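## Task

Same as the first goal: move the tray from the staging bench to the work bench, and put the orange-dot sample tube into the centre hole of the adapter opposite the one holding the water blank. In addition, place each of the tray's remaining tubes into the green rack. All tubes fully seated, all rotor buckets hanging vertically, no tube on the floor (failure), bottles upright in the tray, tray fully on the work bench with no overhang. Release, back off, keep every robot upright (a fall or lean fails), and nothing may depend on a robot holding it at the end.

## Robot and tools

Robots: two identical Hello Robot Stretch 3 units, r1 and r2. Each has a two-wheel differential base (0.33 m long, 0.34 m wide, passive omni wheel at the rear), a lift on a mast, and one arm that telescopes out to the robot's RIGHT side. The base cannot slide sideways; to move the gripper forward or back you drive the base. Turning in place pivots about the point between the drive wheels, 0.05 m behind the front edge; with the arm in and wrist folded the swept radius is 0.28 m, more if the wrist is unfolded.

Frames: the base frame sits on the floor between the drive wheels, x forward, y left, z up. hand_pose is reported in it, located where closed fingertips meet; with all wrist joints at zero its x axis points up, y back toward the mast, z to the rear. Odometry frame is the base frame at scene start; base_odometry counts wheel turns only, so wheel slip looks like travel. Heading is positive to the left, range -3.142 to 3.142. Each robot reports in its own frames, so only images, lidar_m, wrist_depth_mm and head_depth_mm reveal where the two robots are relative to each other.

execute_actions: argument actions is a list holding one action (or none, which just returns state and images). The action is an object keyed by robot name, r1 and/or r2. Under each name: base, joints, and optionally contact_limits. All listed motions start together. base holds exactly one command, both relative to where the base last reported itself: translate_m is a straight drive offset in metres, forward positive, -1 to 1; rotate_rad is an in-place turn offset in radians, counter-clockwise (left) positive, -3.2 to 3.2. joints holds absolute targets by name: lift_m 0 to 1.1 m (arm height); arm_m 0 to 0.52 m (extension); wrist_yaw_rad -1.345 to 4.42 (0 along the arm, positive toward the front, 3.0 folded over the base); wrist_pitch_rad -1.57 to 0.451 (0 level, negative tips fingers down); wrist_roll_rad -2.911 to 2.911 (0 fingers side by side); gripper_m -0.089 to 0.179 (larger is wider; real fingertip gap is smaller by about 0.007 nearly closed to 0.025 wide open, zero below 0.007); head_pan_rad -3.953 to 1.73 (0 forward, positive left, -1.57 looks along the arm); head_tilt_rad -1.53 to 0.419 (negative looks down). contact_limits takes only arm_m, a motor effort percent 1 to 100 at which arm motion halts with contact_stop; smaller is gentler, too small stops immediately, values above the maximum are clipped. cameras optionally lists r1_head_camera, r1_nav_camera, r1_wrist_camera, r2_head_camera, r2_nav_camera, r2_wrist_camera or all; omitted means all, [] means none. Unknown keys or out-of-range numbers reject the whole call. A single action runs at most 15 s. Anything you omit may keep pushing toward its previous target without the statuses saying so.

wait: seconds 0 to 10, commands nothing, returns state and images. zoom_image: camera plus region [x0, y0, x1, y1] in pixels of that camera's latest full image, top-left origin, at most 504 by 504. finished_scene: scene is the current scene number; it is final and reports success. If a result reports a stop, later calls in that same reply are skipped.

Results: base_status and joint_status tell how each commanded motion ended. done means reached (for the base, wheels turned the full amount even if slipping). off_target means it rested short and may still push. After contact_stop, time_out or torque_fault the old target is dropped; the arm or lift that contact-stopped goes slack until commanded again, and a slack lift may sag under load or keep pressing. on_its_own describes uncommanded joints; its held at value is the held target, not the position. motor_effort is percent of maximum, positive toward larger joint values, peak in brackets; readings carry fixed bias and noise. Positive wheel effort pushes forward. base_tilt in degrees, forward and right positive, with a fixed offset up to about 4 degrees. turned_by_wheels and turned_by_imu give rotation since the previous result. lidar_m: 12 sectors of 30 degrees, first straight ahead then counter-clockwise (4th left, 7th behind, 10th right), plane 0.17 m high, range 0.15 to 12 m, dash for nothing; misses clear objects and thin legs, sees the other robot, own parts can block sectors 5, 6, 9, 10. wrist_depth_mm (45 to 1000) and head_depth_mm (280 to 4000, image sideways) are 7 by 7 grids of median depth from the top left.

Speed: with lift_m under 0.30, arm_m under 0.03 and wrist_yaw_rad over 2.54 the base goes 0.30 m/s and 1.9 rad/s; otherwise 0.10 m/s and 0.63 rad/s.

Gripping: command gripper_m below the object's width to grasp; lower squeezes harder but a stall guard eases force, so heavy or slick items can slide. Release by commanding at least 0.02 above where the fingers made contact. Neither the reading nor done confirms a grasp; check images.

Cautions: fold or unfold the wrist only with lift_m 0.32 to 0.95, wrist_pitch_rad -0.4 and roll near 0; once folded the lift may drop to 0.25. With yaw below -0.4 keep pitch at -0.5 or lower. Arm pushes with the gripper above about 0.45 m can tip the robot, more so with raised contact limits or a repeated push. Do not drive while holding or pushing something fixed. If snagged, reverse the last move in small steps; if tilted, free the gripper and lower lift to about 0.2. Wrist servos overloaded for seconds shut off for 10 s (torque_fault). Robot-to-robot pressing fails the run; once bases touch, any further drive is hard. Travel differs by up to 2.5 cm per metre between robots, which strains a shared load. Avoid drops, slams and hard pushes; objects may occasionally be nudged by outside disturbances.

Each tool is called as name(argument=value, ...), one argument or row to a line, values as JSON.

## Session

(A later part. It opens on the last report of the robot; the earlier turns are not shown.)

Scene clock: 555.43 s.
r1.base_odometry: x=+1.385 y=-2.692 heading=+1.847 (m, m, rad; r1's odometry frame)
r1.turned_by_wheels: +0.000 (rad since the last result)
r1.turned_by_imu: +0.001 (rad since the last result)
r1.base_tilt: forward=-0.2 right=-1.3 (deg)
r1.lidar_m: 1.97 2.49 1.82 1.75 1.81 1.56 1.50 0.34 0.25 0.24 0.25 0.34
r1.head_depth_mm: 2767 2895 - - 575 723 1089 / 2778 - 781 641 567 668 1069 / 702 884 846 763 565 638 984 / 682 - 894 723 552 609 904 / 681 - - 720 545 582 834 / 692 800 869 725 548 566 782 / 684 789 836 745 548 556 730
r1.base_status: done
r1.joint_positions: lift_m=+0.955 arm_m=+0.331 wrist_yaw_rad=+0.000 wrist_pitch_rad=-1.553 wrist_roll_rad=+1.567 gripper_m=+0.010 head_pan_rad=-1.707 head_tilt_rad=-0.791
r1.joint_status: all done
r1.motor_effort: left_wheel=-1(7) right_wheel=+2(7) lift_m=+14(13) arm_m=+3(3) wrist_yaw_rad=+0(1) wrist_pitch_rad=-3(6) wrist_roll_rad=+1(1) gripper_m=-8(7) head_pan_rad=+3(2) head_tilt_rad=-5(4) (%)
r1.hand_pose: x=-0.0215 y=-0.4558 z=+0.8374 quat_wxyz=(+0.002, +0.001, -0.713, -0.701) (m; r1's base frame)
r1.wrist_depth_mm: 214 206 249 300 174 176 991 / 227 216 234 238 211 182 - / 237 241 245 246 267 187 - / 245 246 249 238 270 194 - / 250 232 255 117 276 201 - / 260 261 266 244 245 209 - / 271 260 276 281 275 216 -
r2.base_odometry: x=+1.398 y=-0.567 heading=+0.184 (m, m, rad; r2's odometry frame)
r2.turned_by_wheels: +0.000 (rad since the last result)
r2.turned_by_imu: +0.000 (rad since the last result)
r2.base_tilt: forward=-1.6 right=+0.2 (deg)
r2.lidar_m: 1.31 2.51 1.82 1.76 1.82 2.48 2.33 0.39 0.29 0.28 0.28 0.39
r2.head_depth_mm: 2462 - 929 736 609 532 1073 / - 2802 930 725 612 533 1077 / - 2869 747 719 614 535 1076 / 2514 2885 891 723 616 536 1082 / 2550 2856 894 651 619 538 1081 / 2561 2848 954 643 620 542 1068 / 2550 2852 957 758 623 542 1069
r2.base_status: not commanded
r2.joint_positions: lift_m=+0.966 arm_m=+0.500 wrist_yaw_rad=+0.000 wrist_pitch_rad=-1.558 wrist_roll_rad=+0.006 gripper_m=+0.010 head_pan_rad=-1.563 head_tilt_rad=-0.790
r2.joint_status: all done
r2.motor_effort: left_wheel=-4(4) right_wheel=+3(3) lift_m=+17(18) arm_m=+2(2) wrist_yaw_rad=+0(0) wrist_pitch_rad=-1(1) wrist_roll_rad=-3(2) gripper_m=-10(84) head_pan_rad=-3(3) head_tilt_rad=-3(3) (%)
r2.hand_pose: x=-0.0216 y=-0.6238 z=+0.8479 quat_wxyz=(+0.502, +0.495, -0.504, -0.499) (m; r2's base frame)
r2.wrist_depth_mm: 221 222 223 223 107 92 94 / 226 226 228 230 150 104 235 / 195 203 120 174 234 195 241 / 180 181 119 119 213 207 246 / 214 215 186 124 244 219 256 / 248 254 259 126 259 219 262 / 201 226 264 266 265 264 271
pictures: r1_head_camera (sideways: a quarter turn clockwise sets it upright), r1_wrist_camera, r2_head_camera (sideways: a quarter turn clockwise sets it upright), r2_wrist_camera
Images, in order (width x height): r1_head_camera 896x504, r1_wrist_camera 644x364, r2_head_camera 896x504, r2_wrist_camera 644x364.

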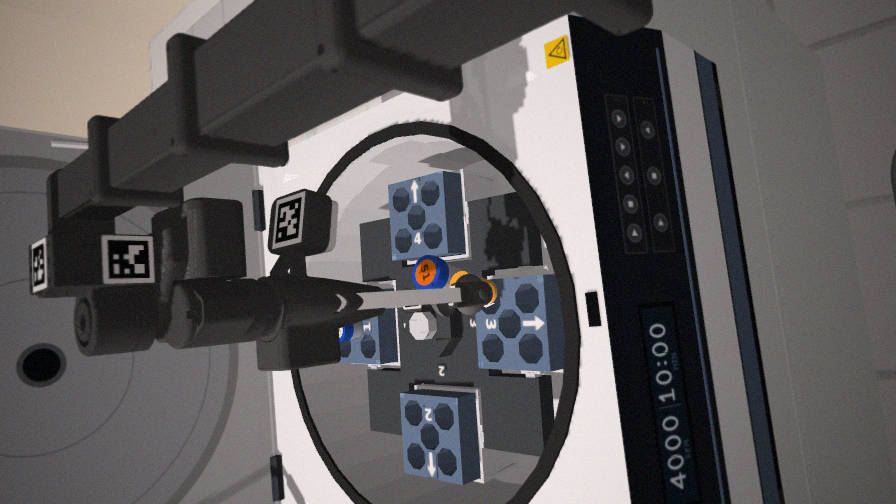

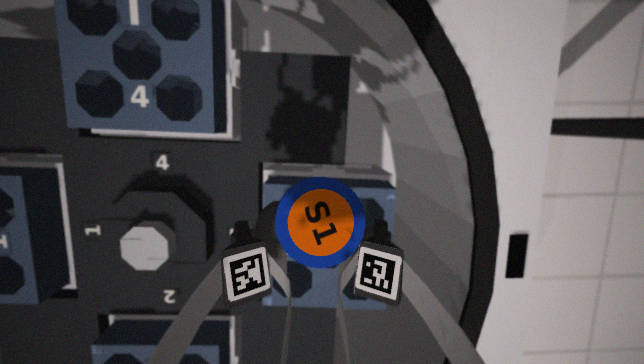

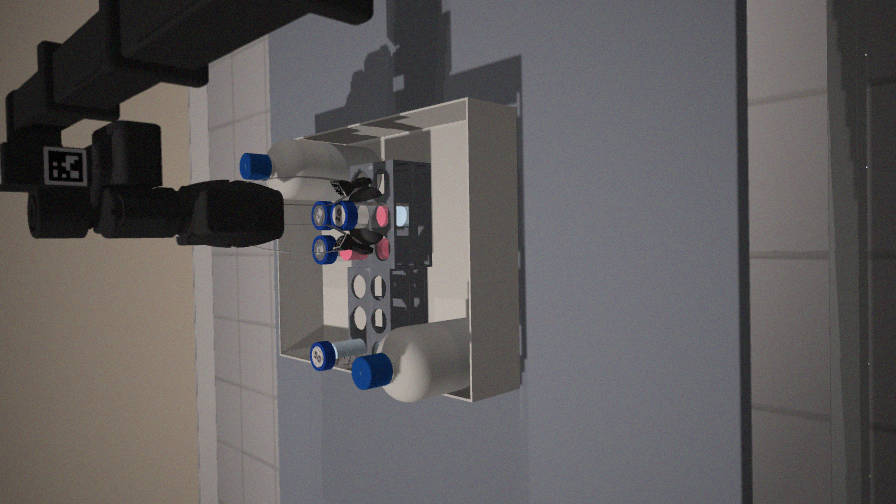

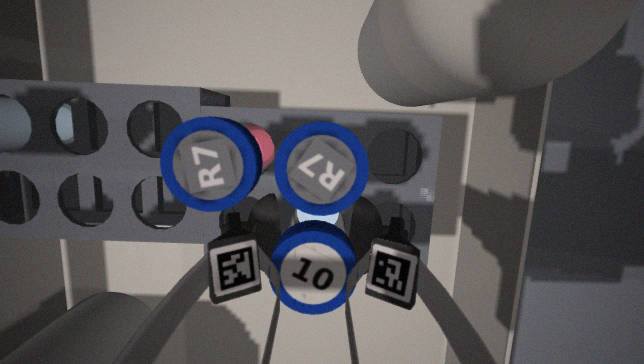

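execute_actions(
  actions=[
    {"r1":{"joints":{"lift_m":0.975}},"r2":{"joints":{"lift_m":1.09}}},
  ],
  cameras=[],
)

execute_actions(
  actions=[
    {"r1":{"base":{"translate_m":0.022},"joints":{"arm_m":0.32}},"r2":{"base":{"translate_m":-0.33}}},
  ],
  cameras=["r1_head_camera","r1_wrist_camera","r2_wrist_camera","r2_head_camera"],
)

Scene clock: 564.10 s.
r1.base_odometry: x=+1.385 y=-2.692 heading=+1.847 (m, m, rad; r1's odometry frame)
r1.turned_by_wheels: +0.000 (rad since the last result)
r1.turned_by_imu: +0.001 (rad since the last result)
r1.base_tilt: forward=-0.2 right=-1.3 (deg)
r1.lidar_m: 1.97 2.49 1.82 1.75 1.82 1.56 1.50 0.34 0.25 0.24 0.25 0.34
r1.head_depth_mm: 2801 - - 1689 580 730 1092 / 2677 - 2109 663 569 672 1064 / - 871 835 763 565 639 981 / - - 879 712 551 608 903 / 673 - 828 719 547 581 838 / 694 800 869 726 549 567 778 / 679 789 836 744 549 554 729
r1.base_status: not commanded
r1.joint_positions: lift_m=+0.975 arm_m=+0.331 wrist_yaw_rad=+0.000 wrist_pitch_rad=-1.553 wrist_roll_rad=+1.567 gripper_m=+0.010 head_pan_rad=-1.707 head_tilt_rad=-0.791
r1.joint_status: all done
r1.motor_effort: left_wheel=-1(1) right_wheel=+2(2) lift_m=+22(21) arm_m=+3(2) wrist_yaw_rad=+0(1) wrist_pitch_rad=-3(3) wrist_roll_rad=+1(1) gripper_m=-7(6) head_pan_rad=+3(2) head_tilt_rad=-5(5) (%)
r1.hand_pose: x=-0.0215 y=-0.4558 z=+0.8568 quat_wxyz=(+0.002, +0.001, -0.713, -0.701) (m; r1's base frame)
r1.wrist_depth_mm: 286 222 267 300 192 196 - / 248 232 253 260 211 202 - / 255 259 262 266 267 209 - / 261 266 269 247 268 215 - / 252 251 264 117 279 225 - / 283 285 289 293 249 232 - / 290 277 297 306 274 - -
r2.base_odometry: x=+1.398 y=-0.567 heading=+0.184 (m, m, rad; r2's odometry frame)
r2.turned_by_wheels: +0.000 (rad since the last result)
r2.turned_by_imu: +0.000 (rad since the last result)
r2.base_tilt: forward=-1.5 right=+0.2 (deg)
r2.lidar_m: 1.31 2.50 1.83 1.76 1.82 2.49 2.33 0.39 0.29 0.28 0.29 0.39
r2.head_depth_mm: 2551 2822 929 735 609 530 1072 / 2568 2811 931 725 612 534 1076 / 2559 2843 762 720 614 535 1079 / 2566 2863 892 721 616 536 1081 / 2560 2853 891 651 617 537 1083 / 2568 2851 953 642 622 539 1068 / 2548 2864 961 758 623 541 1074
r2.base_status: not commanded
r2.joint_positions: lift_m=+1.089 arm_m=+0.500 wrist_yaw_rad=+0.000 wrist_pitch_rad=-1.558 wrist_roll_rad=+0.006 gripper_m=+0.010 head_pan_rad=-1.563 head_tilt_rad=-0.790
r2.joint_status: all done
r2.motor_effort: left_wheel=-4(4) right_wheel=+2(3) lift_m=+63(64) arm_m=+2(2) wrist_yaw_rad=+0(0) wrist_pitch_rad=-1(1) wrist_roll_rad=-3(3) gripper_m=-9(9) head_pan_rad=-3(3) head_tilt_rad=-3(3) (%)
r2.hand_pose: x=-0.0216 y=-0.6238 z=+0.9715 quat_wxyz=(+0.502, +0.495, -0.504, -0.499) (m; r2's base frame)
r2.wrist_depth_mm: 337 336 337 337 176 344 344 / 348 325 349 345 215 353 352 / 357 293 298 298 334 363 366 / 370 306 311 307 364 372 350 / 375 359 376 126 377 387 389 / 393 277 382 127 389 395 396 / 399 242 359 367 372 407 413
pictures: none
No camera images: the call's "cameras" was empty. Leave "cameras" out to get every camera's image.

Scene clock: 568.63 s.
r1.base_odometry: x=+1.378 y=-2.671 heading=+1.847 (m, m, rad; r1's odometry frame)
r1.turned_by_wheels: +0.000 (rad since the last result)
r1.turned_by_imu: +0.001 (rad since the last result)
r1.base_tilt: forward=-0.3 right=-1.5 (deg)
r1.lidar_m: 1.95 2.49 1.82 1.75 1.82 1.58 1.53 0.34 0.25 0.24 0.25 0.34
r1.head_depth_mm: 2848 - - 663 582 718 1087 / 2683 - 818 660 568 669 1063 / - 878 853 745 563 638 981 / - - 887 726 552 607 900 / 671 - - 738 547 581 836 / 692 799 863 722 549 568 778 / 683 784 816 747 549 553 730
r1.base_status: done
r1.joint_positions: lift_m=+0.975 arm_m=+0.320 wrist_yaw_rad=+0.000 wrist_pitch_rad=-1.553 wrist_roll_rad=+1.567 gripper_m=+0.010 head_pan_rad=-1.707 head_tilt_rad=-0.791
r1.joint_status: all done
r1.motor_effort: left_wheel=-1(5) right_wheel=+1(6) lift_m=+22(22) arm_m=-3(5) wrist_yaw_rad=+0(0) wrist_pitch_rad=-4(3) wrist_roll_rad=+1(1) gripper_m=-7(8) head_pan_rad=+3(2) head_tilt_rad=-5(5) (%)
r1.hand_pose: x=-0.0215 y=-0.4454 z=+0.8568 quat_wxyz=(+0.002, +0.001, -0.713, -0.701) (m; r1's base frame)
r1.wrist_depth_mm: 239 222 250 290 193 197 - / 247 229 256 260 215 201 - / 255 260 262 267 258 208 - / 263 246 267 241 250 217 - / 265 257 277 117 250 - - / 281 281 287 294 230 - - / 290 267 298 321 240 - -
r2.base_odometry: x=+1.074 y=-0.628 heading=+0.184 (m, m, rad; r2's odometry frame)
r2.turned_by_wheels: +0.000 (rad since the last result)
r2.turned_by_imu: +0.000 (rad since the last result)
r2.base_tilt: forward=-1.6 right=+0.2 (deg)
r2.lidar_m: 1.05 2.50 1.83 1.76 1.82 2.49 2.01 2.19 0.29 0.28 0.29 0.39
r2.head_depth_mm: 2553 2830 2187 735 610 531 876 / 2570 2806 935 740 610 533 1058 / 2561 2857 933 721 614 535 1078 / 2562 2883 925 744 616 537 1082 / 2576 2869 947 748 620 538 1084 / 2556 2868 828 730 620 541 1087 / 2547 2889 778 735 624 542 1091
r2.base_status: done
r2.joint_positions: lift_m=+1.089 arm_m=+0.500 wrist_yaw_rad=+0.000 wrist_pitch_rad=-1.558 wrist_roll_rad=+0.006 gripper_m=+0.010 head_pan_rad=-1.563 head_tilt_rad=-0.790
r2.joint_status: not commanded
r2.motor_effort: left_wheel=-4(10) right_wheel=+3(3) lift_m=+63(62) arm_m=+2(2) wrist_yaw_rad=+0(0) wrist_pitch_rad=-1(1) wrist_roll_rad=-3(3) gripper_m=-9(9) head_pan_rad=-3(4) head_tilt_rad=-3(3) (%)
r2.hand_pose: x=-0.0216 y=-0.6238 z=+0.9715 quat_wxyz=(+0.502, +0.495, -0.504, -0.499) (m; r2's base frame)
r2.wrist_depth_mm: 290 341 344 340 340 346 - / 289 346 353 351 352 355 - / 309 358 359 360 362 363 - / 314 369 372 311 365 372 - / 372 379 380 126 384 388 - / 383 389 394 127 396 397 - / 346 401 404 407 406 410 -
pictures: r1_head_camera (sideways: a quarter turn clockwise sets it upright), r1_wrist_camera, r2_head_camera (sideways: a quarter turn clockwise sets it upright), r2_wrist_camera
Images, in order (width x height): r1_head_camera 896x504, r1_wrist_camera 644x364, r2_head_camera 896x504, r2_wrist_camera 644x364.

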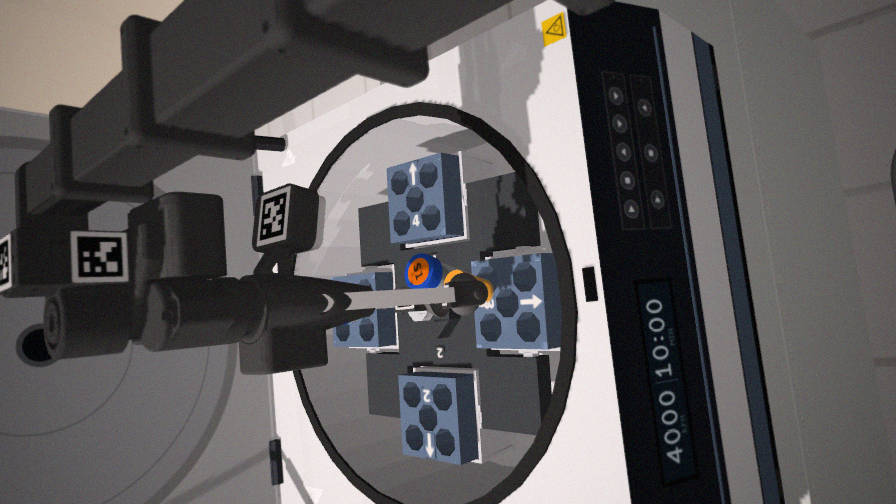

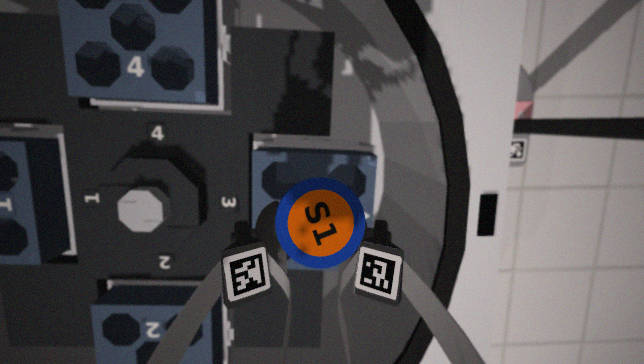

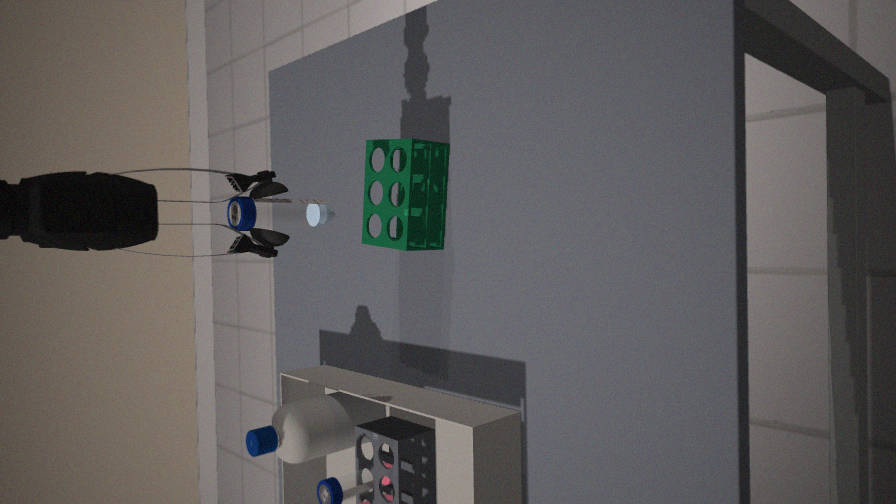

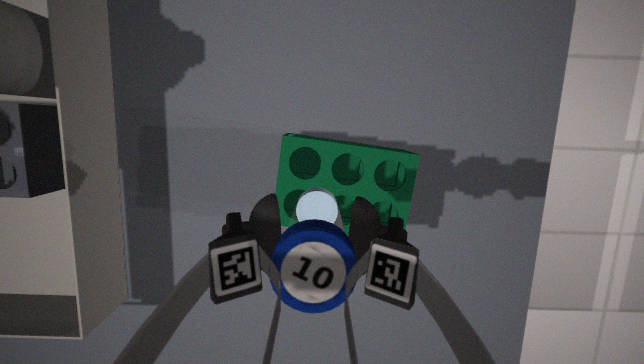

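execute_actions(
  actions=[
    {"r1":{"joints":{"lift_m":0.93}},"r2":{"base":{"translate_m":0.014},"joints":{"lift_m":1.03,"arm_m":0.488}}},
  ],
  cameras=["r1_head_camera","r1_wrist_camera","r2_wrist_camera","r2_head_camera"],
)

Scene clock: 578.10 s.
r1.base_odometry: x=+1.378 y=-2.671 heading=+1.847 (m, m, rad; r1's odometry frame)
r1.turned_by_wheels: +0.000 (rad since the last result)
r1.turned_by_imu: +0.001 (rad since the last result)
r1.base_tilt: forward=-0.2 right=-1.4 (deg)
r1.lidar_m: 1.95 2.49 1.82 1.75 1.81 1.59 1.53 0.34 0.25 0.24 0.25 0.34
r1.head_depth_mm: 2810 2893 2421 - - 719 1088 / 2718 2996 - 701 567 671 1066 / 714 - 846 743 567 638 975 / 697 - 851 737 553 610 902 / 700 - - 730 548 582 838 / 692 802 863 723 548 568 776 / 683 789 817 747 549 557 728
r1.base_status: not commanded
r1.joint_positions: lift_m=+0.930 arm_m=+0.320 wrist_yaw_rad=+0.000 wrist_pitch_rad=-1.558 wrist_roll_rad=+1.567 gripper_m=+0.010 head_pan_rad=-1.707 head_tilt_rad=-0.791
r1.joint_status: all done
r1.motor_effort: left_wheel=-1(2) right_wheel=+2(4) lift_m=+13(22) arm_m=-2(3) wrist_yaw_rad=+0(1) wrist_pitch_rad=-2(3) wrist_roll_rad=+1(1) gripper_m=-7(7) head_pan_rad=+3(3) head_tilt_rad=-4(5) (%)
r1.hand_pose: x=-0.0215 y=-0.4442 z=+0.8125 quat_wxyz=(+0.002, +0.001, -0.711, -0.703) (m; r1's base frame)
r1.wrist_depth_mm: 179 179 206 209 173 153 952 / 184 185 211 215 211 157 1000 / 213 216 217 224 253 163 - / 216 203 224 117 237 168 - / 209 206 231 115 247 174 - / 233 237 237 215 214 180 - / 237 225 249 266 238 187 -
r2.base_odometry: x=+1.087 y=-0.625 heading=+0.183 (m, m, rad; r2's odometry frame)
r2.turned_by_wheels: +0.000 (rad since the last result)
r2.turned_by_imu: +0.000 (rad since the last result)
r2.base_tilt: forward=-1.5 right=+0.3 (deg)
r2.lidar_m: 1.05 2.50 1.82 1.76 1.82 2.48 2.03 2.20 0.29 0.28 0.29 0.39
r2.head_depth_mm: 2657 2818 2111 737 610 532 875 / 2592 2799 933 721 612 532 1056 / - 2819 920 724 614 534 1081 / 2576 2838 943 735 616 537 1084 / 2561 2843 949 749 618 539 1087 / 2566 2878 798 728 619 539 1083 / 2564 2876 888 731 623 541 1089
r2.base_status: done
r2.joint_positions: lift_m=+1.031 arm_m=+0.488 wrist_yaw_rad=+0.000 wrist_pitch_rad=-1.558 wrist_roll_rad=+0.006 gripper_m=+0.010 head_pan_rad=-1.563 head_tilt_rad=-0.790
r2.joint_status: all done
r2.motor_effort: left_wheel=-4(5) right_wheel=+3(7) lift_m=+18(63) arm_m=-4(6) wrist_yaw_rad=-2(1) wrist_pitch_rad=-1(1) wrist_roll_rad=-3(2) gripper_m=-9(9) head_pan_rad=-3(3) head_tilt_rad=-3(4) (%)
r2.hand_pose: x=-0.0216 y=-0.6123 z=+0.9129 quat_wxyz=(+0.502, +0.495, -0.504, -0.499) (m; r2's base frame)
r2.wrist_depth_mm: 257 284 287 288 287 288 290 / 260 294 293 294 295 296 300 / 261 302 302 300 303 303 309 / 265 311 309 252 253 315 318 / 272 318 318 126 287 325 - / 281 324 330 127 331 332 - / 284 338 338 340 342 343 -
pictures: r1_head_camera (sideways: a quarter turn clockwise sets it upright), r1_wrist_camera, r2_head_camera (sideways: a quarter turn clockwise sets it upright), r2_wrist_camera
Images, in order (width x height): r1_head_camera 896x504, r1_wrist_camera 644x364, r2_head_camera 896x504, r2_wrist_camera 644x364.

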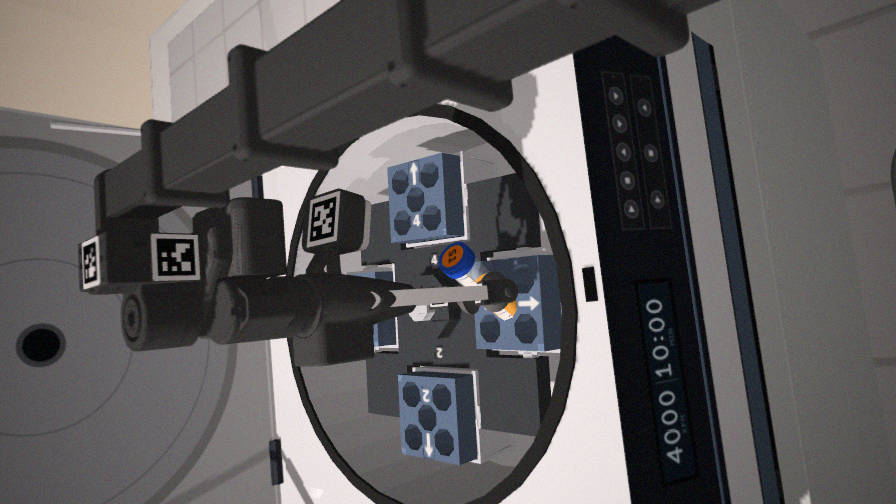

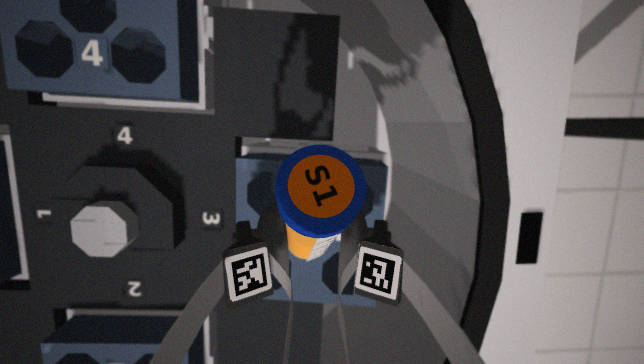

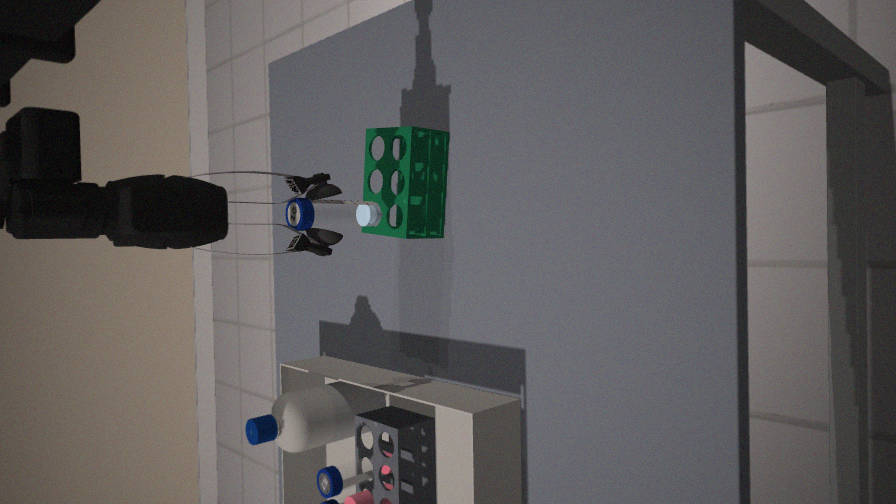

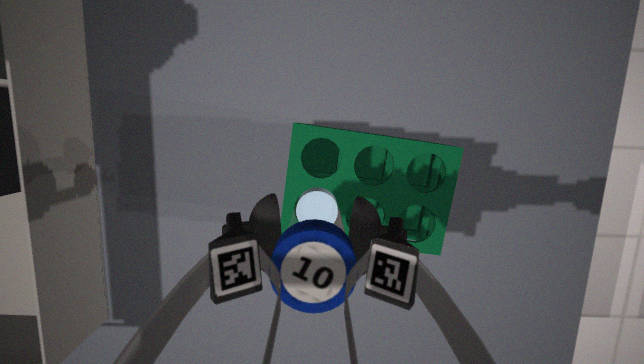

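execute_actions(
  actions=[
    {"r1":{"base":{"translate_m":0.014},"joints":{"lift_m":0.942}},"r2":{"joints":{"lift_m":1.005}}},
  ],
  cameras=["r1_head_camera","r1_wrist_camera","r2_wrist_camera","r2_head_camera"],
)

Scene clock: 584.27 s.
r1.base_odometry: x=+1.375 y=-2.658 heading=+1.847 (m, m, rad; r1's odometry frame)
r1.turned_by_wheels: +0.000 (rad since the last result)
r1.turned_by_imu: +0.001 (rad since the last result)
r1.base_tilt: forward=-0.3 right=-1.5 (deg)
r1.lidar_m: 1.94 2.49 1.82 1.75 1.82 1.60 1.54 0.34 0.25 0.24 0.25 0.34
r1.head_depth_mm: 2783 2915 - - 571 718 1085 / 779 3086 - 746 567 669 1068 / 708 - 848 733 564 638 982 / 688 - 851 723 553 608 903 / 691 - - 744 550 582 836 / 692 800 852 724 549 569 777 / 682 787 819 724 548 555 727
r1.base_status: done
r1.joint_positions: lift_m=+0.942 arm_m=+0.320 wrist_yaw_rad=+0.000 wrist_pitch_rad=-1.558 wrist_roll_rad=+1.567 gripper_m=+0.010 head_pan_rad=-1.707 head_tilt_rad=-0.791
r1.joint_status: all done
r1.motor_effort: left_wheel=-1(2) right_wheel=+2(6) lift_m=+22(24) arm_m=-2(3) wrist_yaw_rad=+0(0) wrist_pitch_rad=-1(2) wrist_roll_rad=+1(1) gripper_m=-7(7) head_pan_rad=+2(3) head_tilt_rad=-5(5) (%)
r1.hand_pose: x=-0.0215 y=-0.4442 z=+0.8239 quat_wxyz=(+0.002, +0.001, -0.711, -0.703) (m; r1's base frame)
r1.wrist_depth_mm: 190 190 216 219 190 164 966 / 218 219 223 226 226 168 - / 222 226 228 229 251 174 - / 228 211 233 115 246 181 - / 239 220 241 113 241 186 - / 244 247 251 257 211 194 - / 237 228 262 270 227 201 -
r2.base_odometry: x=+1.087 y=-0.625 heading=+0.183 (m, m, rad; r2's odometry frame)
r2.turned_by_wheels: +0.000 (rad since the last result)
r2.turned_by_imu: +0.000 (rad since the last result)
r2.base_tilt: forward=-1.5 right=+0.3 (deg)
r2.lidar_m: 1.05 2.51 1.83 1.76 1.82 2.49 2.02 2.20 0.29 0.28 0.29 0.39
r2.head_depth_mm: - 2824 2122 734 610 531 874 / 2608 2816 936 722 612 533 1056 / - 2829 954 721 614 535 1076 / 2551 2850 947 743 615 536 1081 / 2555 2870 949 749 618 539 1084 / 2558 2855 797 731 622 540 1088 / 2564 2863 891 731 624 542 1090
r2.base_status: not commanded
r2.joint_positions: lift_m=+1.006 arm_m=+0.488 wrist_yaw_rad=+0.000 wrist_pitch_rad=-1.558 wrist_roll_rad=+0.006 gripper_m=+0.010 head_pan_rad=-1.563 head_tilt_rad=-0.790
r2.joint_status: all done
r2.motor_effort: left_wheel=-4(4) right_wheel=+3(3) lift_m=+17(20) arm_m=-4(4) wrist_yaw_rad=-1(0) wrist_pitch_rad=-1(1) wrist_roll_rad=-2(2) gripper_m=-9(9) head_pan_rad=-2(3) head_tilt_rad=-3(3) (%)
r2.hand_pose: x=-0.0216 y=-0.6123 z=+0.8879 quat_wxyz=(+0.502, +0.495, -0.504, -0.499) (m; r2's base frame)
r2.wrist_depth_mm: 256 262 261 263 263 265 265 / 259 269 271 269 271 272 273 / 262 274 277 275 275 281 280 / 263 285 283 226 253 287 289 / 264 290 292 125 248 296 298 / 268 301 305 127 302 305 309 / 270 309 311 314 313 314 320
pictures: r1_head_camera (sideways: a quarter turn clockwise sets it upright), r1_wrist_camera, r2_head_camera (sideways: a quarter turn clockwise sets it upright), r2_wrist_camera
Images, in order (width x height): r1_head_camera 896x504, r1_wrist_camera 644x364, r2_head_camera 896x504, r2_wrist_camera 644x364.

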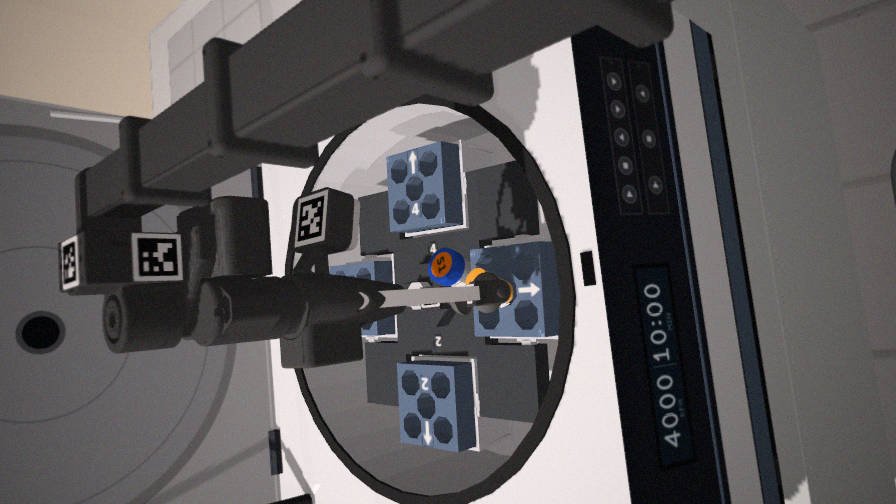

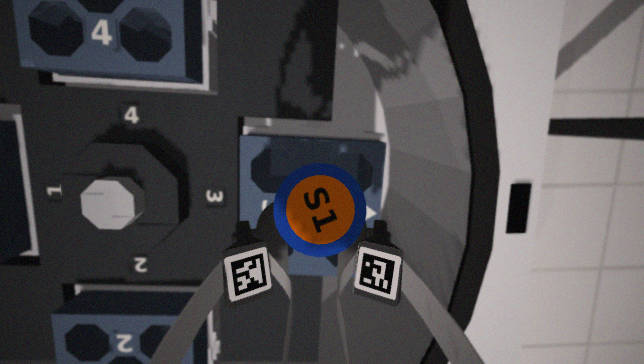

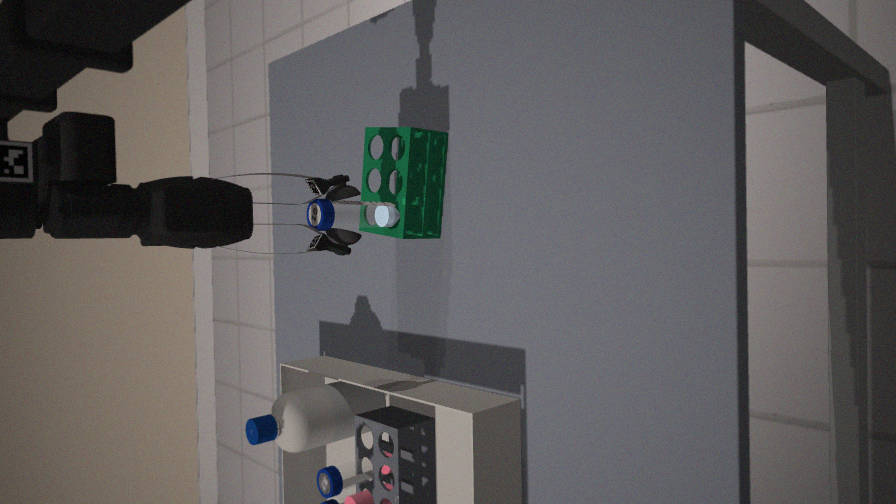

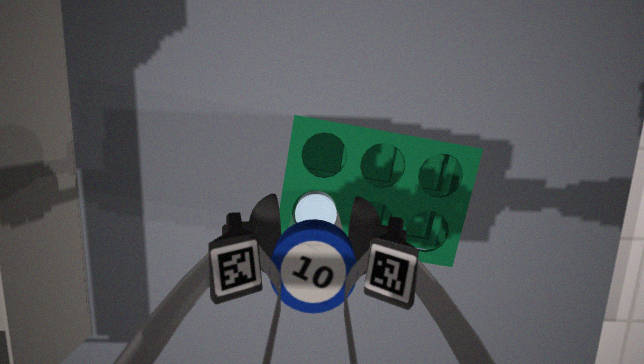

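execute_actions(
  actions=[
    {"r1":{"joints":{"lift_m":0.915}},"r2":{"joints":{"lift_m":0.975}}},
  ],
  cameras=["r1_head_camera","r1_wrist_camera","r2_wrist_camera","r2_head_camera"],
)

Scene clock: 591.00 s.
r1.base_odometry: x=+1.375 y=-2.658 heading=+1.847 (m, m, rad; r1's odometry frame)
r1.turned_by_wheels: +0.000 (rad since the last result)
r1.turned_by_imu: +0.001 (rad since the last result)
r1.base_tilt: forward=-0.2 right=-1.4 (deg)
r1.lidar_m: 1.94 2.49 1.82 1.75 1.82 1.60 1.54 0.34 0.25 0.24 0.25 0.34
r1.head_depth_mm: 2842 2870 2305 - - 719 1088 / 779 2826 - 811 565 671 1071 / 719 - 865 736 563 636 980 / 705 - - 725 552 607 903 / 704 781 - 737 551 582 838 / 692 801 855 722 550 568 777 / 681 788 818 727 549 554 728
r1.base_status: not commanded
r1.joint_positions: lift_m=+0.915 arm_m=+0.320 wrist_yaw_rad=+0.000 wrist_pitch_rad=-1.558 wrist_roll_rad=+1.567 gripper_m=+0.010 head_pan_rad=-1.707 head_tilt_rad=-0.791
r1.joint_status: all done
r1.motor_effort: left_wheel=-1(1) right_wheel=+1(2) lift_m=+11(20) arm_m=-3(2) wrist_yaw_rad=+0(0) wrist_pitch_rad=-1(1) wrist_roll_rad=+1(1) gripper_m=-6(7) head_pan_rad=+3(3) head_tilt_rad=-5(4) (%)
r1.hand_pose: x=-0.0215 y=-0.4441 z=+0.7976 quat_wxyz=(+0.002, +0.001, -0.711, -0.703) (m; r1's base frame)
r1.wrist_depth_mm: 163 176 192 195 190 138 142 / 194 196 198 200 227 143 147 / 197 200 202 203 229 149 151 / 184 188 208 100 221 155 - / 189 194 216 98 234 159 - / 218 221 223 221 213 164 - / 206 210 233 238 233 170 -
r2.base_odometry: x=+1.087 y=-0.625 heading=+0.183 (m, m, rad; r2's odometry frame)
r2.turned_by_wheels: +0.000 (rad since the last result)
r2.turned_by_imu: +0.000 (rad since the last result)
r2.base_tilt: forward=-1.5 right=+0.3 (deg)
r2.lidar_m: 1.05 2.51 1.83 1.76 1.82 2.48 2.02 2.20 0.29 0.28 0.29 0.39
r2.head_depth_mm: 2488 - 2032 735 611 532 874 / - 2800 935 723 612 534 1059 / - 2870 942 728 614 535 1080 / 2540 2829 948 743 616 537 1084 / 2554 2852 950 750 619 538 1086 / 2535 2858 795 732 620 541 1086 / 2560 2884 891 732 623 542 1089
r2.base_status: not commanded
r2.joint_positions: lift_m=+0.976 arm_m=+0.488 wrist_yaw_rad=+0.000 wrist_pitch_rad=-1.558 wrist_roll_rad=+0.006 gripper_m=+0.010 head_pan_rad=-1.563 head_tilt_rad=-0.790
r2.joint_status: all done
r2.motor_effort: left_wheel=-4(4) right_wheel=+3(3) lift_m=+18(21) arm_m=-4(4) wrist_yaw_rad=+0(0) wrist_pitch_rad=-1(1) wrist_roll_rad=-2(2) gripper_m=-9(9) head_pan_rad=-3(3) head_tilt_rad=-3(3) (%)
r2.hand_pose: x=-0.0216 y=-0.6123 z=+0.8579 quat_wxyz=(+0.502, +0.495, -0.504, -0.499) (m; r2's base frame)
r2.wrist_depth_mm: 232 234 235 236 235 237 237 / 238 242 241 242 243 243 243 / 245 247 248 244 246 250 251 / 251 254 255 196 227 255 258 / 256 260 261 126 231 265 265 / 265 269 271 127 270 270 272 / 268 277 278 279 278 281 283
pictures: r1_head_camera (sideways: a quarter turn clockwise sets it upright), r1_wrist_camera, r2_head_camera (sideways: a quarter turn clockwise sets it upright), r2_wrist_camera
Images, in order (width x height): r1_head_camera 896x504, r1_wrist_camera 644x364, r2_head_camera 896x504, r2_wrist_camera 644x364.

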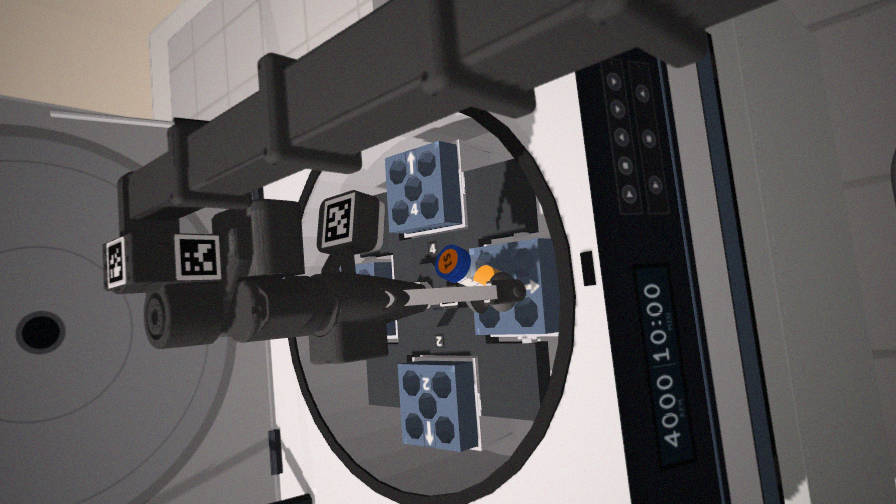

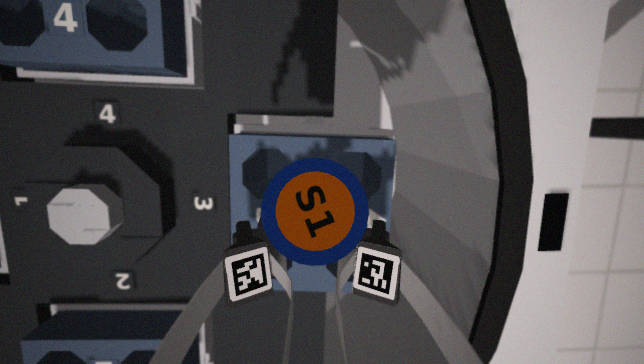

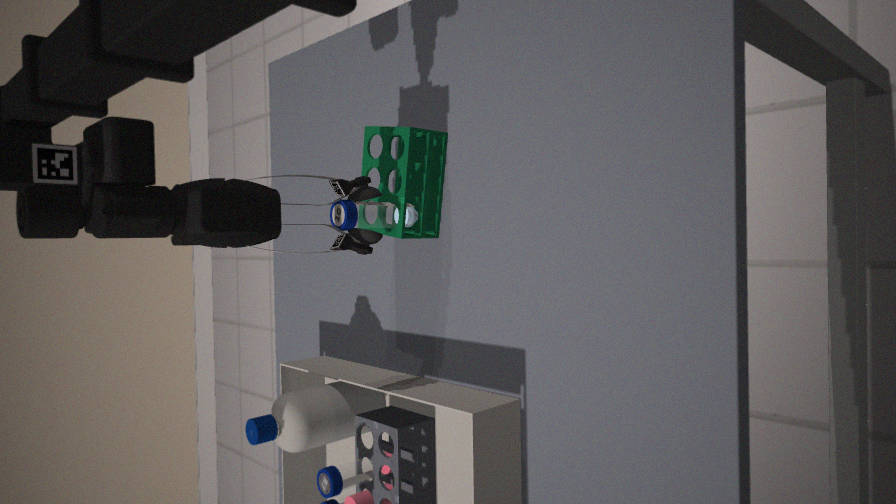

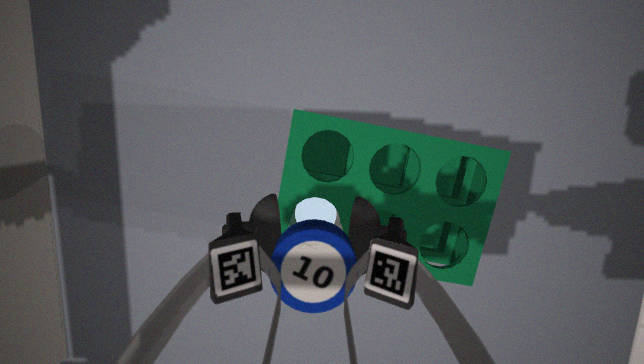

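execute_actions(
  actions=[
    {"r1":{"joints":{"gripper_m":0.045}},"r2":{"joints":{"lift_m":0.95}}},
  ],
  cameras=["r1_wrist_camera"],
)

execute_actions(
  actions=[
    {"r1":{"joints":{"lift_m":0.97}},"r2":{"joints":{"gripper_m":0.055}}},
  ],
  cameras=["r1_head_camera","r1_wrist_camera","r2_wrist_camera","r2_head_camera"],
)

Scene clock: 599.37 s.
r1.base_odometry: x=+1.375 y=-2.658 heading=+1.847 (m, m, rad; r1's odometry frame)
r1.turned_by_wheels: +0.000 (rad since the last result)
r1.turned_by_imu: +0.001 (rad since the last result)
r1.base_tilt: forward=-0.3 right=-1.3 (deg)
r1.lidar_m: 1.94 2.49 1.82 1.75 1.81 1.60 1.54 0.34 0.25 0.24 0.25 0.34
r1.head_depth_mm: 2811 2855 2322 - - 718 1086 / 781 2826 - 811 566 670 1071 / 727 - 865 737 563 639 980 / 710 - - 731 553 608 904 / 705 783 - 737 551 582 837 / 693 800 854 726 550 567 777 / 682 789 814 730 548 554 730
r1.base_status: not commanded
r1.joint_positions: lift_m=+0.915 arm_m=+0.320 wrist_yaw_rad=+0.000 wrist_pitch_rad=-1.558 wrist_roll_rad=+1.567 gripper_m=+0.045 head_pan_rad=-1.707 head_tilt_rad=-0.791
r1.joint_status: all done
r1.motor_effort: left_wheel=-1(1) right_wheel=+1(2) lift_m=+13(13) arm_m=-2(2) wrist_yaw_rad=+0(0) wrist_pitch_rad=-1(1) wrist_roll_rad=+2(0) gripper_m=-1(78) head_pan_rad=+2(3) head_tilt_rad=-5(5) (%)
r1.hand_pose: x=-0.0215 y=-0.4441 z=+0.7975 quat_wxyz=(+0.002, +0.001, -0.711, -0.703) (m; r1's base frame)
r1.wrist_depth_mm: 163 177 191 194 189 138 142 / 194 195 197 201 226 143 147 / 198 199 202 204 228 149 151 / 183 188 207 99 220 155 - / 188 194 215 97 223 158 - / 217 220 227 204 232 164 - / 205 200 232 237 222 169 -
r2.base_odometry: x=+1.087 y=-0.625 heading=+0.183 (m, m, rad; r2's odometry frame)
r2.turned_by_wheels: +0.000 (rad since the last result)
r2.turned_by_imu: +0.000 (rad since the last result)
r2.base_tilt: forward=-1.5 right=+0.2 (deg)
r2.lidar_m: 1.05 2.50 1.82 1.76 1.82 2.48 2.02 2.20 0.29 0.28 0.29 0.39
r2.head_depth_mm: 2527 - 934 738 609 532 876 / 2453 2805 934 724 612 534 1061 / - 2921 941 730 614 535 1081 / 2541 2841 945 745 616 536 1080 / 2555 2867 948 748 619 538 1086 / 2554 2877 798 729 622 540 1093 / 2552 2847 894 732 624 542 1086
r2.base_status: not commanded
r2.joint_positions: lift_m=+0.959 arm_m=+0.488 wrist_yaw_rad=+0.000 wrist_pitch_rad=-1.565 wrist_roll_rad=+0.006 gripper_m=+0.010 head_pan_rad=-1.563 head_tilt_rad=-0.791
r2.joint_status: lift_m contact_stop (moved -0.017 of -0.026)
r2.on_its_own: lift_m is slack since a contact_stop, until your next command for it (your +0.950 is given up)
r2.motor_effort: left_wheel=-3(4) right_wheel=+2(3) lift_m=+40(37) arm_m=-4(4) wrist_yaw_rad=+0(1) wrist_pitch_rad=+2(3) wrist_roll_rad=-2(3) gripper_m=-10(10) head_pan_rad=-3(3) head_tilt_rad=-3(3) (%)
r2.hand_pose: x=-0.0216 y=-0.6104 z=+0.8410 quat_wxyz=(+0.500, +0.497, -0.502, -0.500) (m; r2's base frame)
r2.wrist_depth_mm: 220 218 219 221 221 221 222 / 224 225 226 226 228 228 228 / 232 232 232 229 232 231 233 / 236 238 238 181 195 210 243 / 243 246 245 125 184 246 249 / 252 253 256 123 220 254 256 / 258 260 263 263 265 264 265
pictures: r1_wrist_camera
Images, in order (width x height): r1_wrist_camera 644x364.

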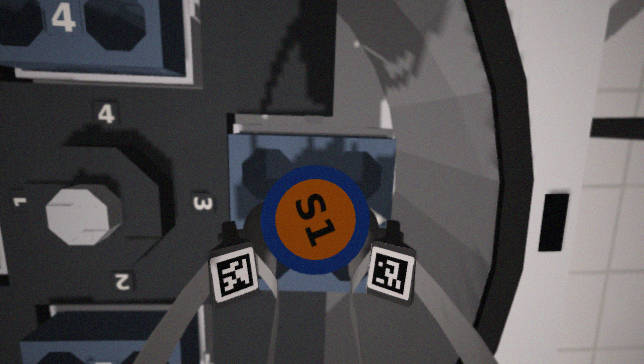

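not run: a stop came earlier in this reply.

execute_actions(
  actions=[
    {"r1":{"joints":{"lift_m":0.98}},"r2":{"joints":{"gripper_m":0.055,"lift_m":0.965}}},
  ],
  cameras=[],
)

execute_actions(
  actions=[
    {"r1":{"joints":{"gripper_m":0.0}},"r2":{"joints":{"lift_m":1.07}}},
  ],
  cameras=["r1_head_camera","r1_wrist_camera","r2_wrist_camera","r2_head_camera"],
)

Scene clock: 606.73 s.
r1.base_odometry: x=+1.375 y=-2.658 heading=+1.847 (m, m, rad; r1's odometry frame)
r1.turned_by_wheels: +0.000 (rad since the last result)
r1.turned_by_imu: +0.001 (rad since the last result)
r1.base_tilt: forward=-0.2 right=-1.5 (deg)
r1.lidar_m: 1.94 2.50 1.82 1.75 1.81 1.60 1.54 0.34 0.25 0.24 0.25 0.34
r1.head_depth_mm: 2842 - - 643 582 709 1089 / 2684 - 821 686 568 669 1070 / - 880 861 740 565 637 983 / - - 872 727 554 605 903 / 673 - 845 738 551 581 835 / 694 801 849 724 550 566 779 / 683 790 822 732 548 554 727
r1.base_status: not commanded
r1.joint_positions: lift_m=+0.980 arm_m=+0.320 wrist_yaw_rad=+0.000 wrist_pitch_rad=-1.558 wrist_roll_rad=+1.567 gripper_m=+0.045 head_pan_rad=-1.707 head_tilt_rad=-0.791
r1.joint_status: all done
r1.motor_effort: left_wheel=-1(1) right_wheel=+1(1) lift_m=+22(21) arm_m=-2(2) wrist_yaw_rad=+0(1) wrist_pitch_rad=-1(1) wrist_roll_rad=+1(1) gripper_m=+0(1) head_pan_rad=+3(2) head_tilt_rad=-4(5) (%)
r1.hand_pose: x=-0.0215 y=-0.4441 z=+0.8619 quat_wxyz=(+0.002, +0.001, -0.711, -0.703) (m; r1's base frame)
r1.wrist_depth_mm: 242 230 252 260 200 202 995 / 252 252 261 263 227 208 - / 262 261 266 273 259 214 - / 267 248 270 162 276 - - / 276 279 283 276 237 - - / 284 278 297 326 235 - - / 307 271 303 314 243 - -
r2.base_odometry: x=+1.087 y=-0.625 heading=+0.183 (m, m, rad; r2's odometry frame)
r2.turned_by_wheels: +0.000 (rad since the last result)
r2.turned_by_imu: +0.000 (rad since the last result)
r2.base_tilt: forward=-1.5 right=+0.3 (deg)
r2.lidar_m: 1.05 2.51 1.83 1.76 1.83 2.48 2.02 2.20 0.29 0.28 0.29 0.39
r2.head_depth_mm: 2470 - 948 735 610 531 876 / 2415 2837 932 725 613 533 1058 / - 2861 936 728 614 534 1076 / 2527 2834 945 744 616 536 1080 / 2561 2892 950 747 618 539 1085 / 2566 2849 798 727 620 540 1090 / 2552 2874 890 732 624 542 1090
r2.base_status: not commanded
r2.joint_positions: lift_m=+0.964 arm_m=+0.488 wrist_yaw_rad=+0.000 wrist_pitch_rad=-1.562 wrist_roll_rad=+0.006 gripper_m=+0.055 head_pan_rad=-1.563 head_tilt_rad=-0.791
r2.joint_status: all done
r2.motor_effort: left_wheel=-3(3) right_wheel=+2(2) lift_m=+62(60) arm_m=-4(4) wrist_yaw_rad=-1(0) wrist_pitch_rad=+1(3) wrist_roll_rad=-2(2) gripper_m=+0(78) head_pan_rad=-3(3) head_tilt_rad=-3(3) (%)
r2.hand_pose: x=-0.0216 y=-0.6112 z=+0.8466 quat_wxyz=(+0.501, +0.497, -0.503, -0.500) (m; r2's base frame)
r2.wrist_depth_mm: 222 223 222 224 224 224 225 / 228 229 230 229 230 231 232 / 236 235 236 232 234 238 239 / 239 242 243 183 198 216 246 / 246 251 247 136 189 248 254 / 255 254 258 128 - 259 261 / 259 266 266 268 268 269 269
pictures: none
No camera images: the call's "cameras" was empty. Leave "cameras" out to get every camera's image.

Scene clock: 608.53 s.
r1.base_odometry: x=+1.375 y=-2.658 heading=+1.847 (m, m, rad; r1's odometry frame)
r1.turned_by_wheels: +0.000 (rad since the last result)
r1.turned_by_imu: +0.000 (rad since the last result)
r1.base_tilt: forward=-0.3 right=-1.4 (deg)
r1.lidar_m: 1.94 2.50 1.82 1.75 1.81 1.60 1.54 0.34 0.25 0.24 0.25 0.34
r1.head_depth_mm: 2777 - - 644 580 705 1087 / 2649 - 819 688 566 672 1061 / - 877 861 740 563 637 981 / - - 875 730 554 610 901 / 672 - 823 723 551 581 834 / 692 801 853 719 550 569 779 / 681 786 813 730 550 554 727
r1.base_status: not commanded
r1.joint_positions: lift_m=+0.980 arm_m=+0.320 wrist_yaw_rad=+0.000 wrist_pitch_rad=-1.558 wrist_roll_rad=+1.567 gripper_m=+0.000 head_pan_rad=-1.707 head_tilt_rad=-0.791
r1.joint_status: all done
r1.motor_effort: left_wheel=-1(1) right_wheel=+1(1) lift_m=+22(22) arm_m=-2(2) wrist_yaw_rad=+0(1) wrist_pitch_rad=-1(1) wrist_roll_rad=+1(1) gripper_m=-1(81) head_pan_rad=+2(2) head_tilt_rad=-5(5) (%)
r1.hand_pose: x=-0.0215 y=-0.4441 z=+0.8619 quat_wxyz=(+0.002, +0.001, -0.711, -0.703) (m; r1's base frame)
r1.wrist_depth_mm: 229 227 251 266 199 202 - / 251 257 261 361 225 208 - / 261 260 268 269 261 215 - / 267 249 273 160 277 - - / 276 279 285 - 264 - - / 285 281 290 301 237 - - / 307 274 313 314 244 - -
r2.base_odometry: x=+1.087 y=-0.625 heading=+0.183 (m, m, rad; r2's odometry frame)
r2.turned_by_wheels: +0.000 (rad since the last result)
r2.turned_by_imu: +0.000 (rad since the last result)
r2.base_tilt: forward=-1.5 right=+0.3 (deg)
r2.lidar_m: 1.05 2.51 1.83 1.76 1.82 2.48 2.02 2.20 0.29 0.28 0.29 0.39
r2.head_depth_mm: 2575 2802 2101 735 609 532 875 / 2562 2805 933 722 611 532 1058 / 2588 2831 935 726 614 534 1079 / 2558 2833 942 743 616 535 1081 / 2543 2868 948 750 617 538 1084 / 2572 2869 798 730 621 541 1085 / 2553 2833 891 734 622 543 1091
r2.base_status: not commanded
r2.joint_positions: lift_m=+1.069 arm_m=+0.488 wrist_yaw_rad=+0.000 wrist_pitch_rad=-1.562 wrist_roll_rad=+0.006 gripper_m=+0.055 head_pan_rad=-1.563 head_tilt_rad=-0.791
r2.joint_status: all done
r2.motor_effort: left_wheel=-3(3) right_wheel=+2(2) lift_m=+62(66) arm_m=-4(4) wrist_yaw_rad=+1(0) wrist_pitch_rad=+1(1) wrist_roll_rad=-2(2) gripper_m=+0(0) head_pan_rad=-3(3) head_tilt_rad=-3(3) (%)
r2.hand_pose: x=-0.0216 y=-0.6113 z=+0.9516 quat_wxyz=(+0.501, +0.496, -0.503, -0.500) (m; r2's base frame)
r2.wrist_depth_mm: 262 323 322 325 322 326 330 / 275 328 329 333 331 332 - / 291 339 338 338 339 341 - / 310 348 350 289 320 354 - / 355 358 355 360 361 365 - / 360 360 374 373 - 375 - / 325 382 386 385 384 387 -
pictures: r1_head_camera (sideways: a quarter turn clockwise sets it upright), r1_wrist_camera, r2_head_camera (sideways: a quarter turn clockwise sets it upright), r2_wrist_camera
Images, in order (width x height): r1_head_camera 896x504, r1_wrist_camera 644x364, r2_head_camera 896x504, r2_wrist_camera 644x364.

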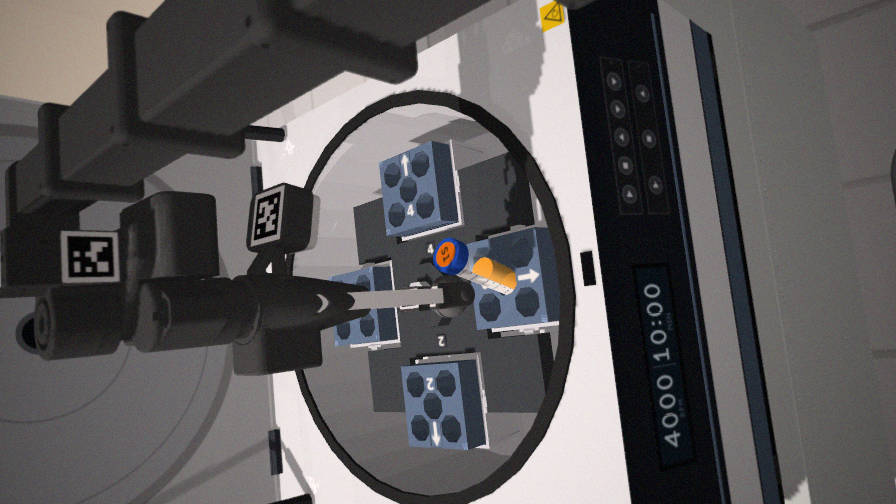

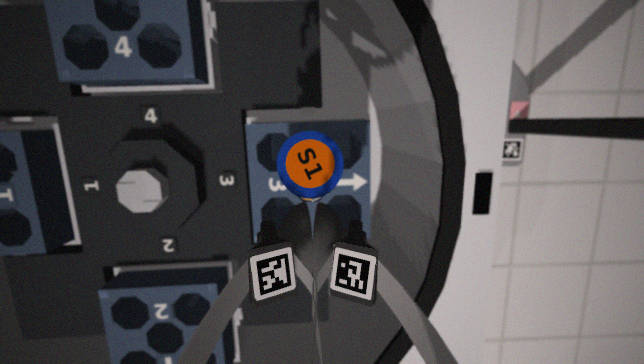

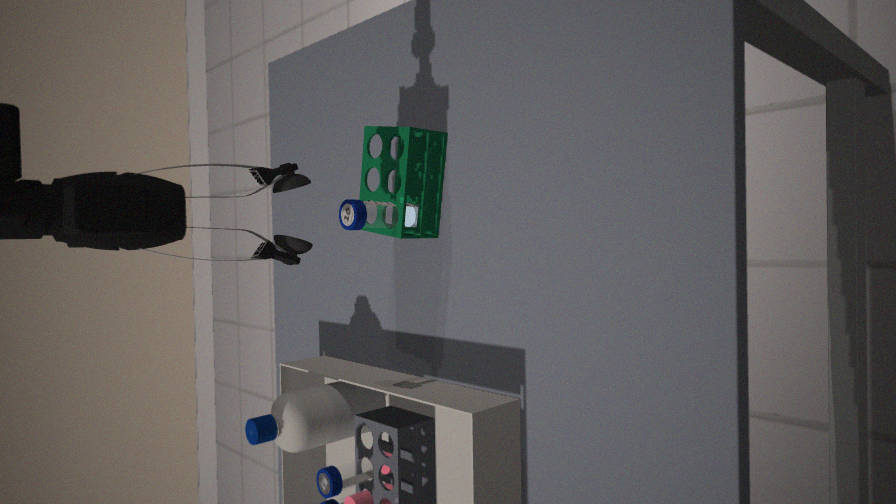

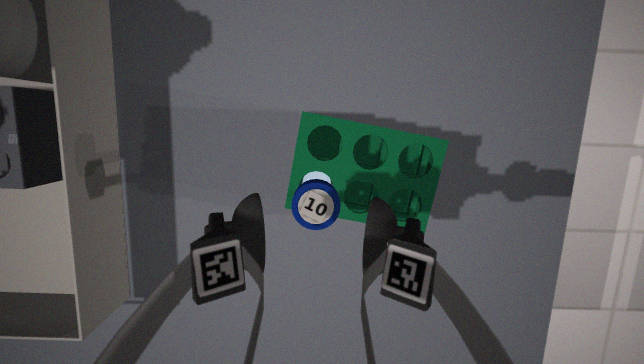

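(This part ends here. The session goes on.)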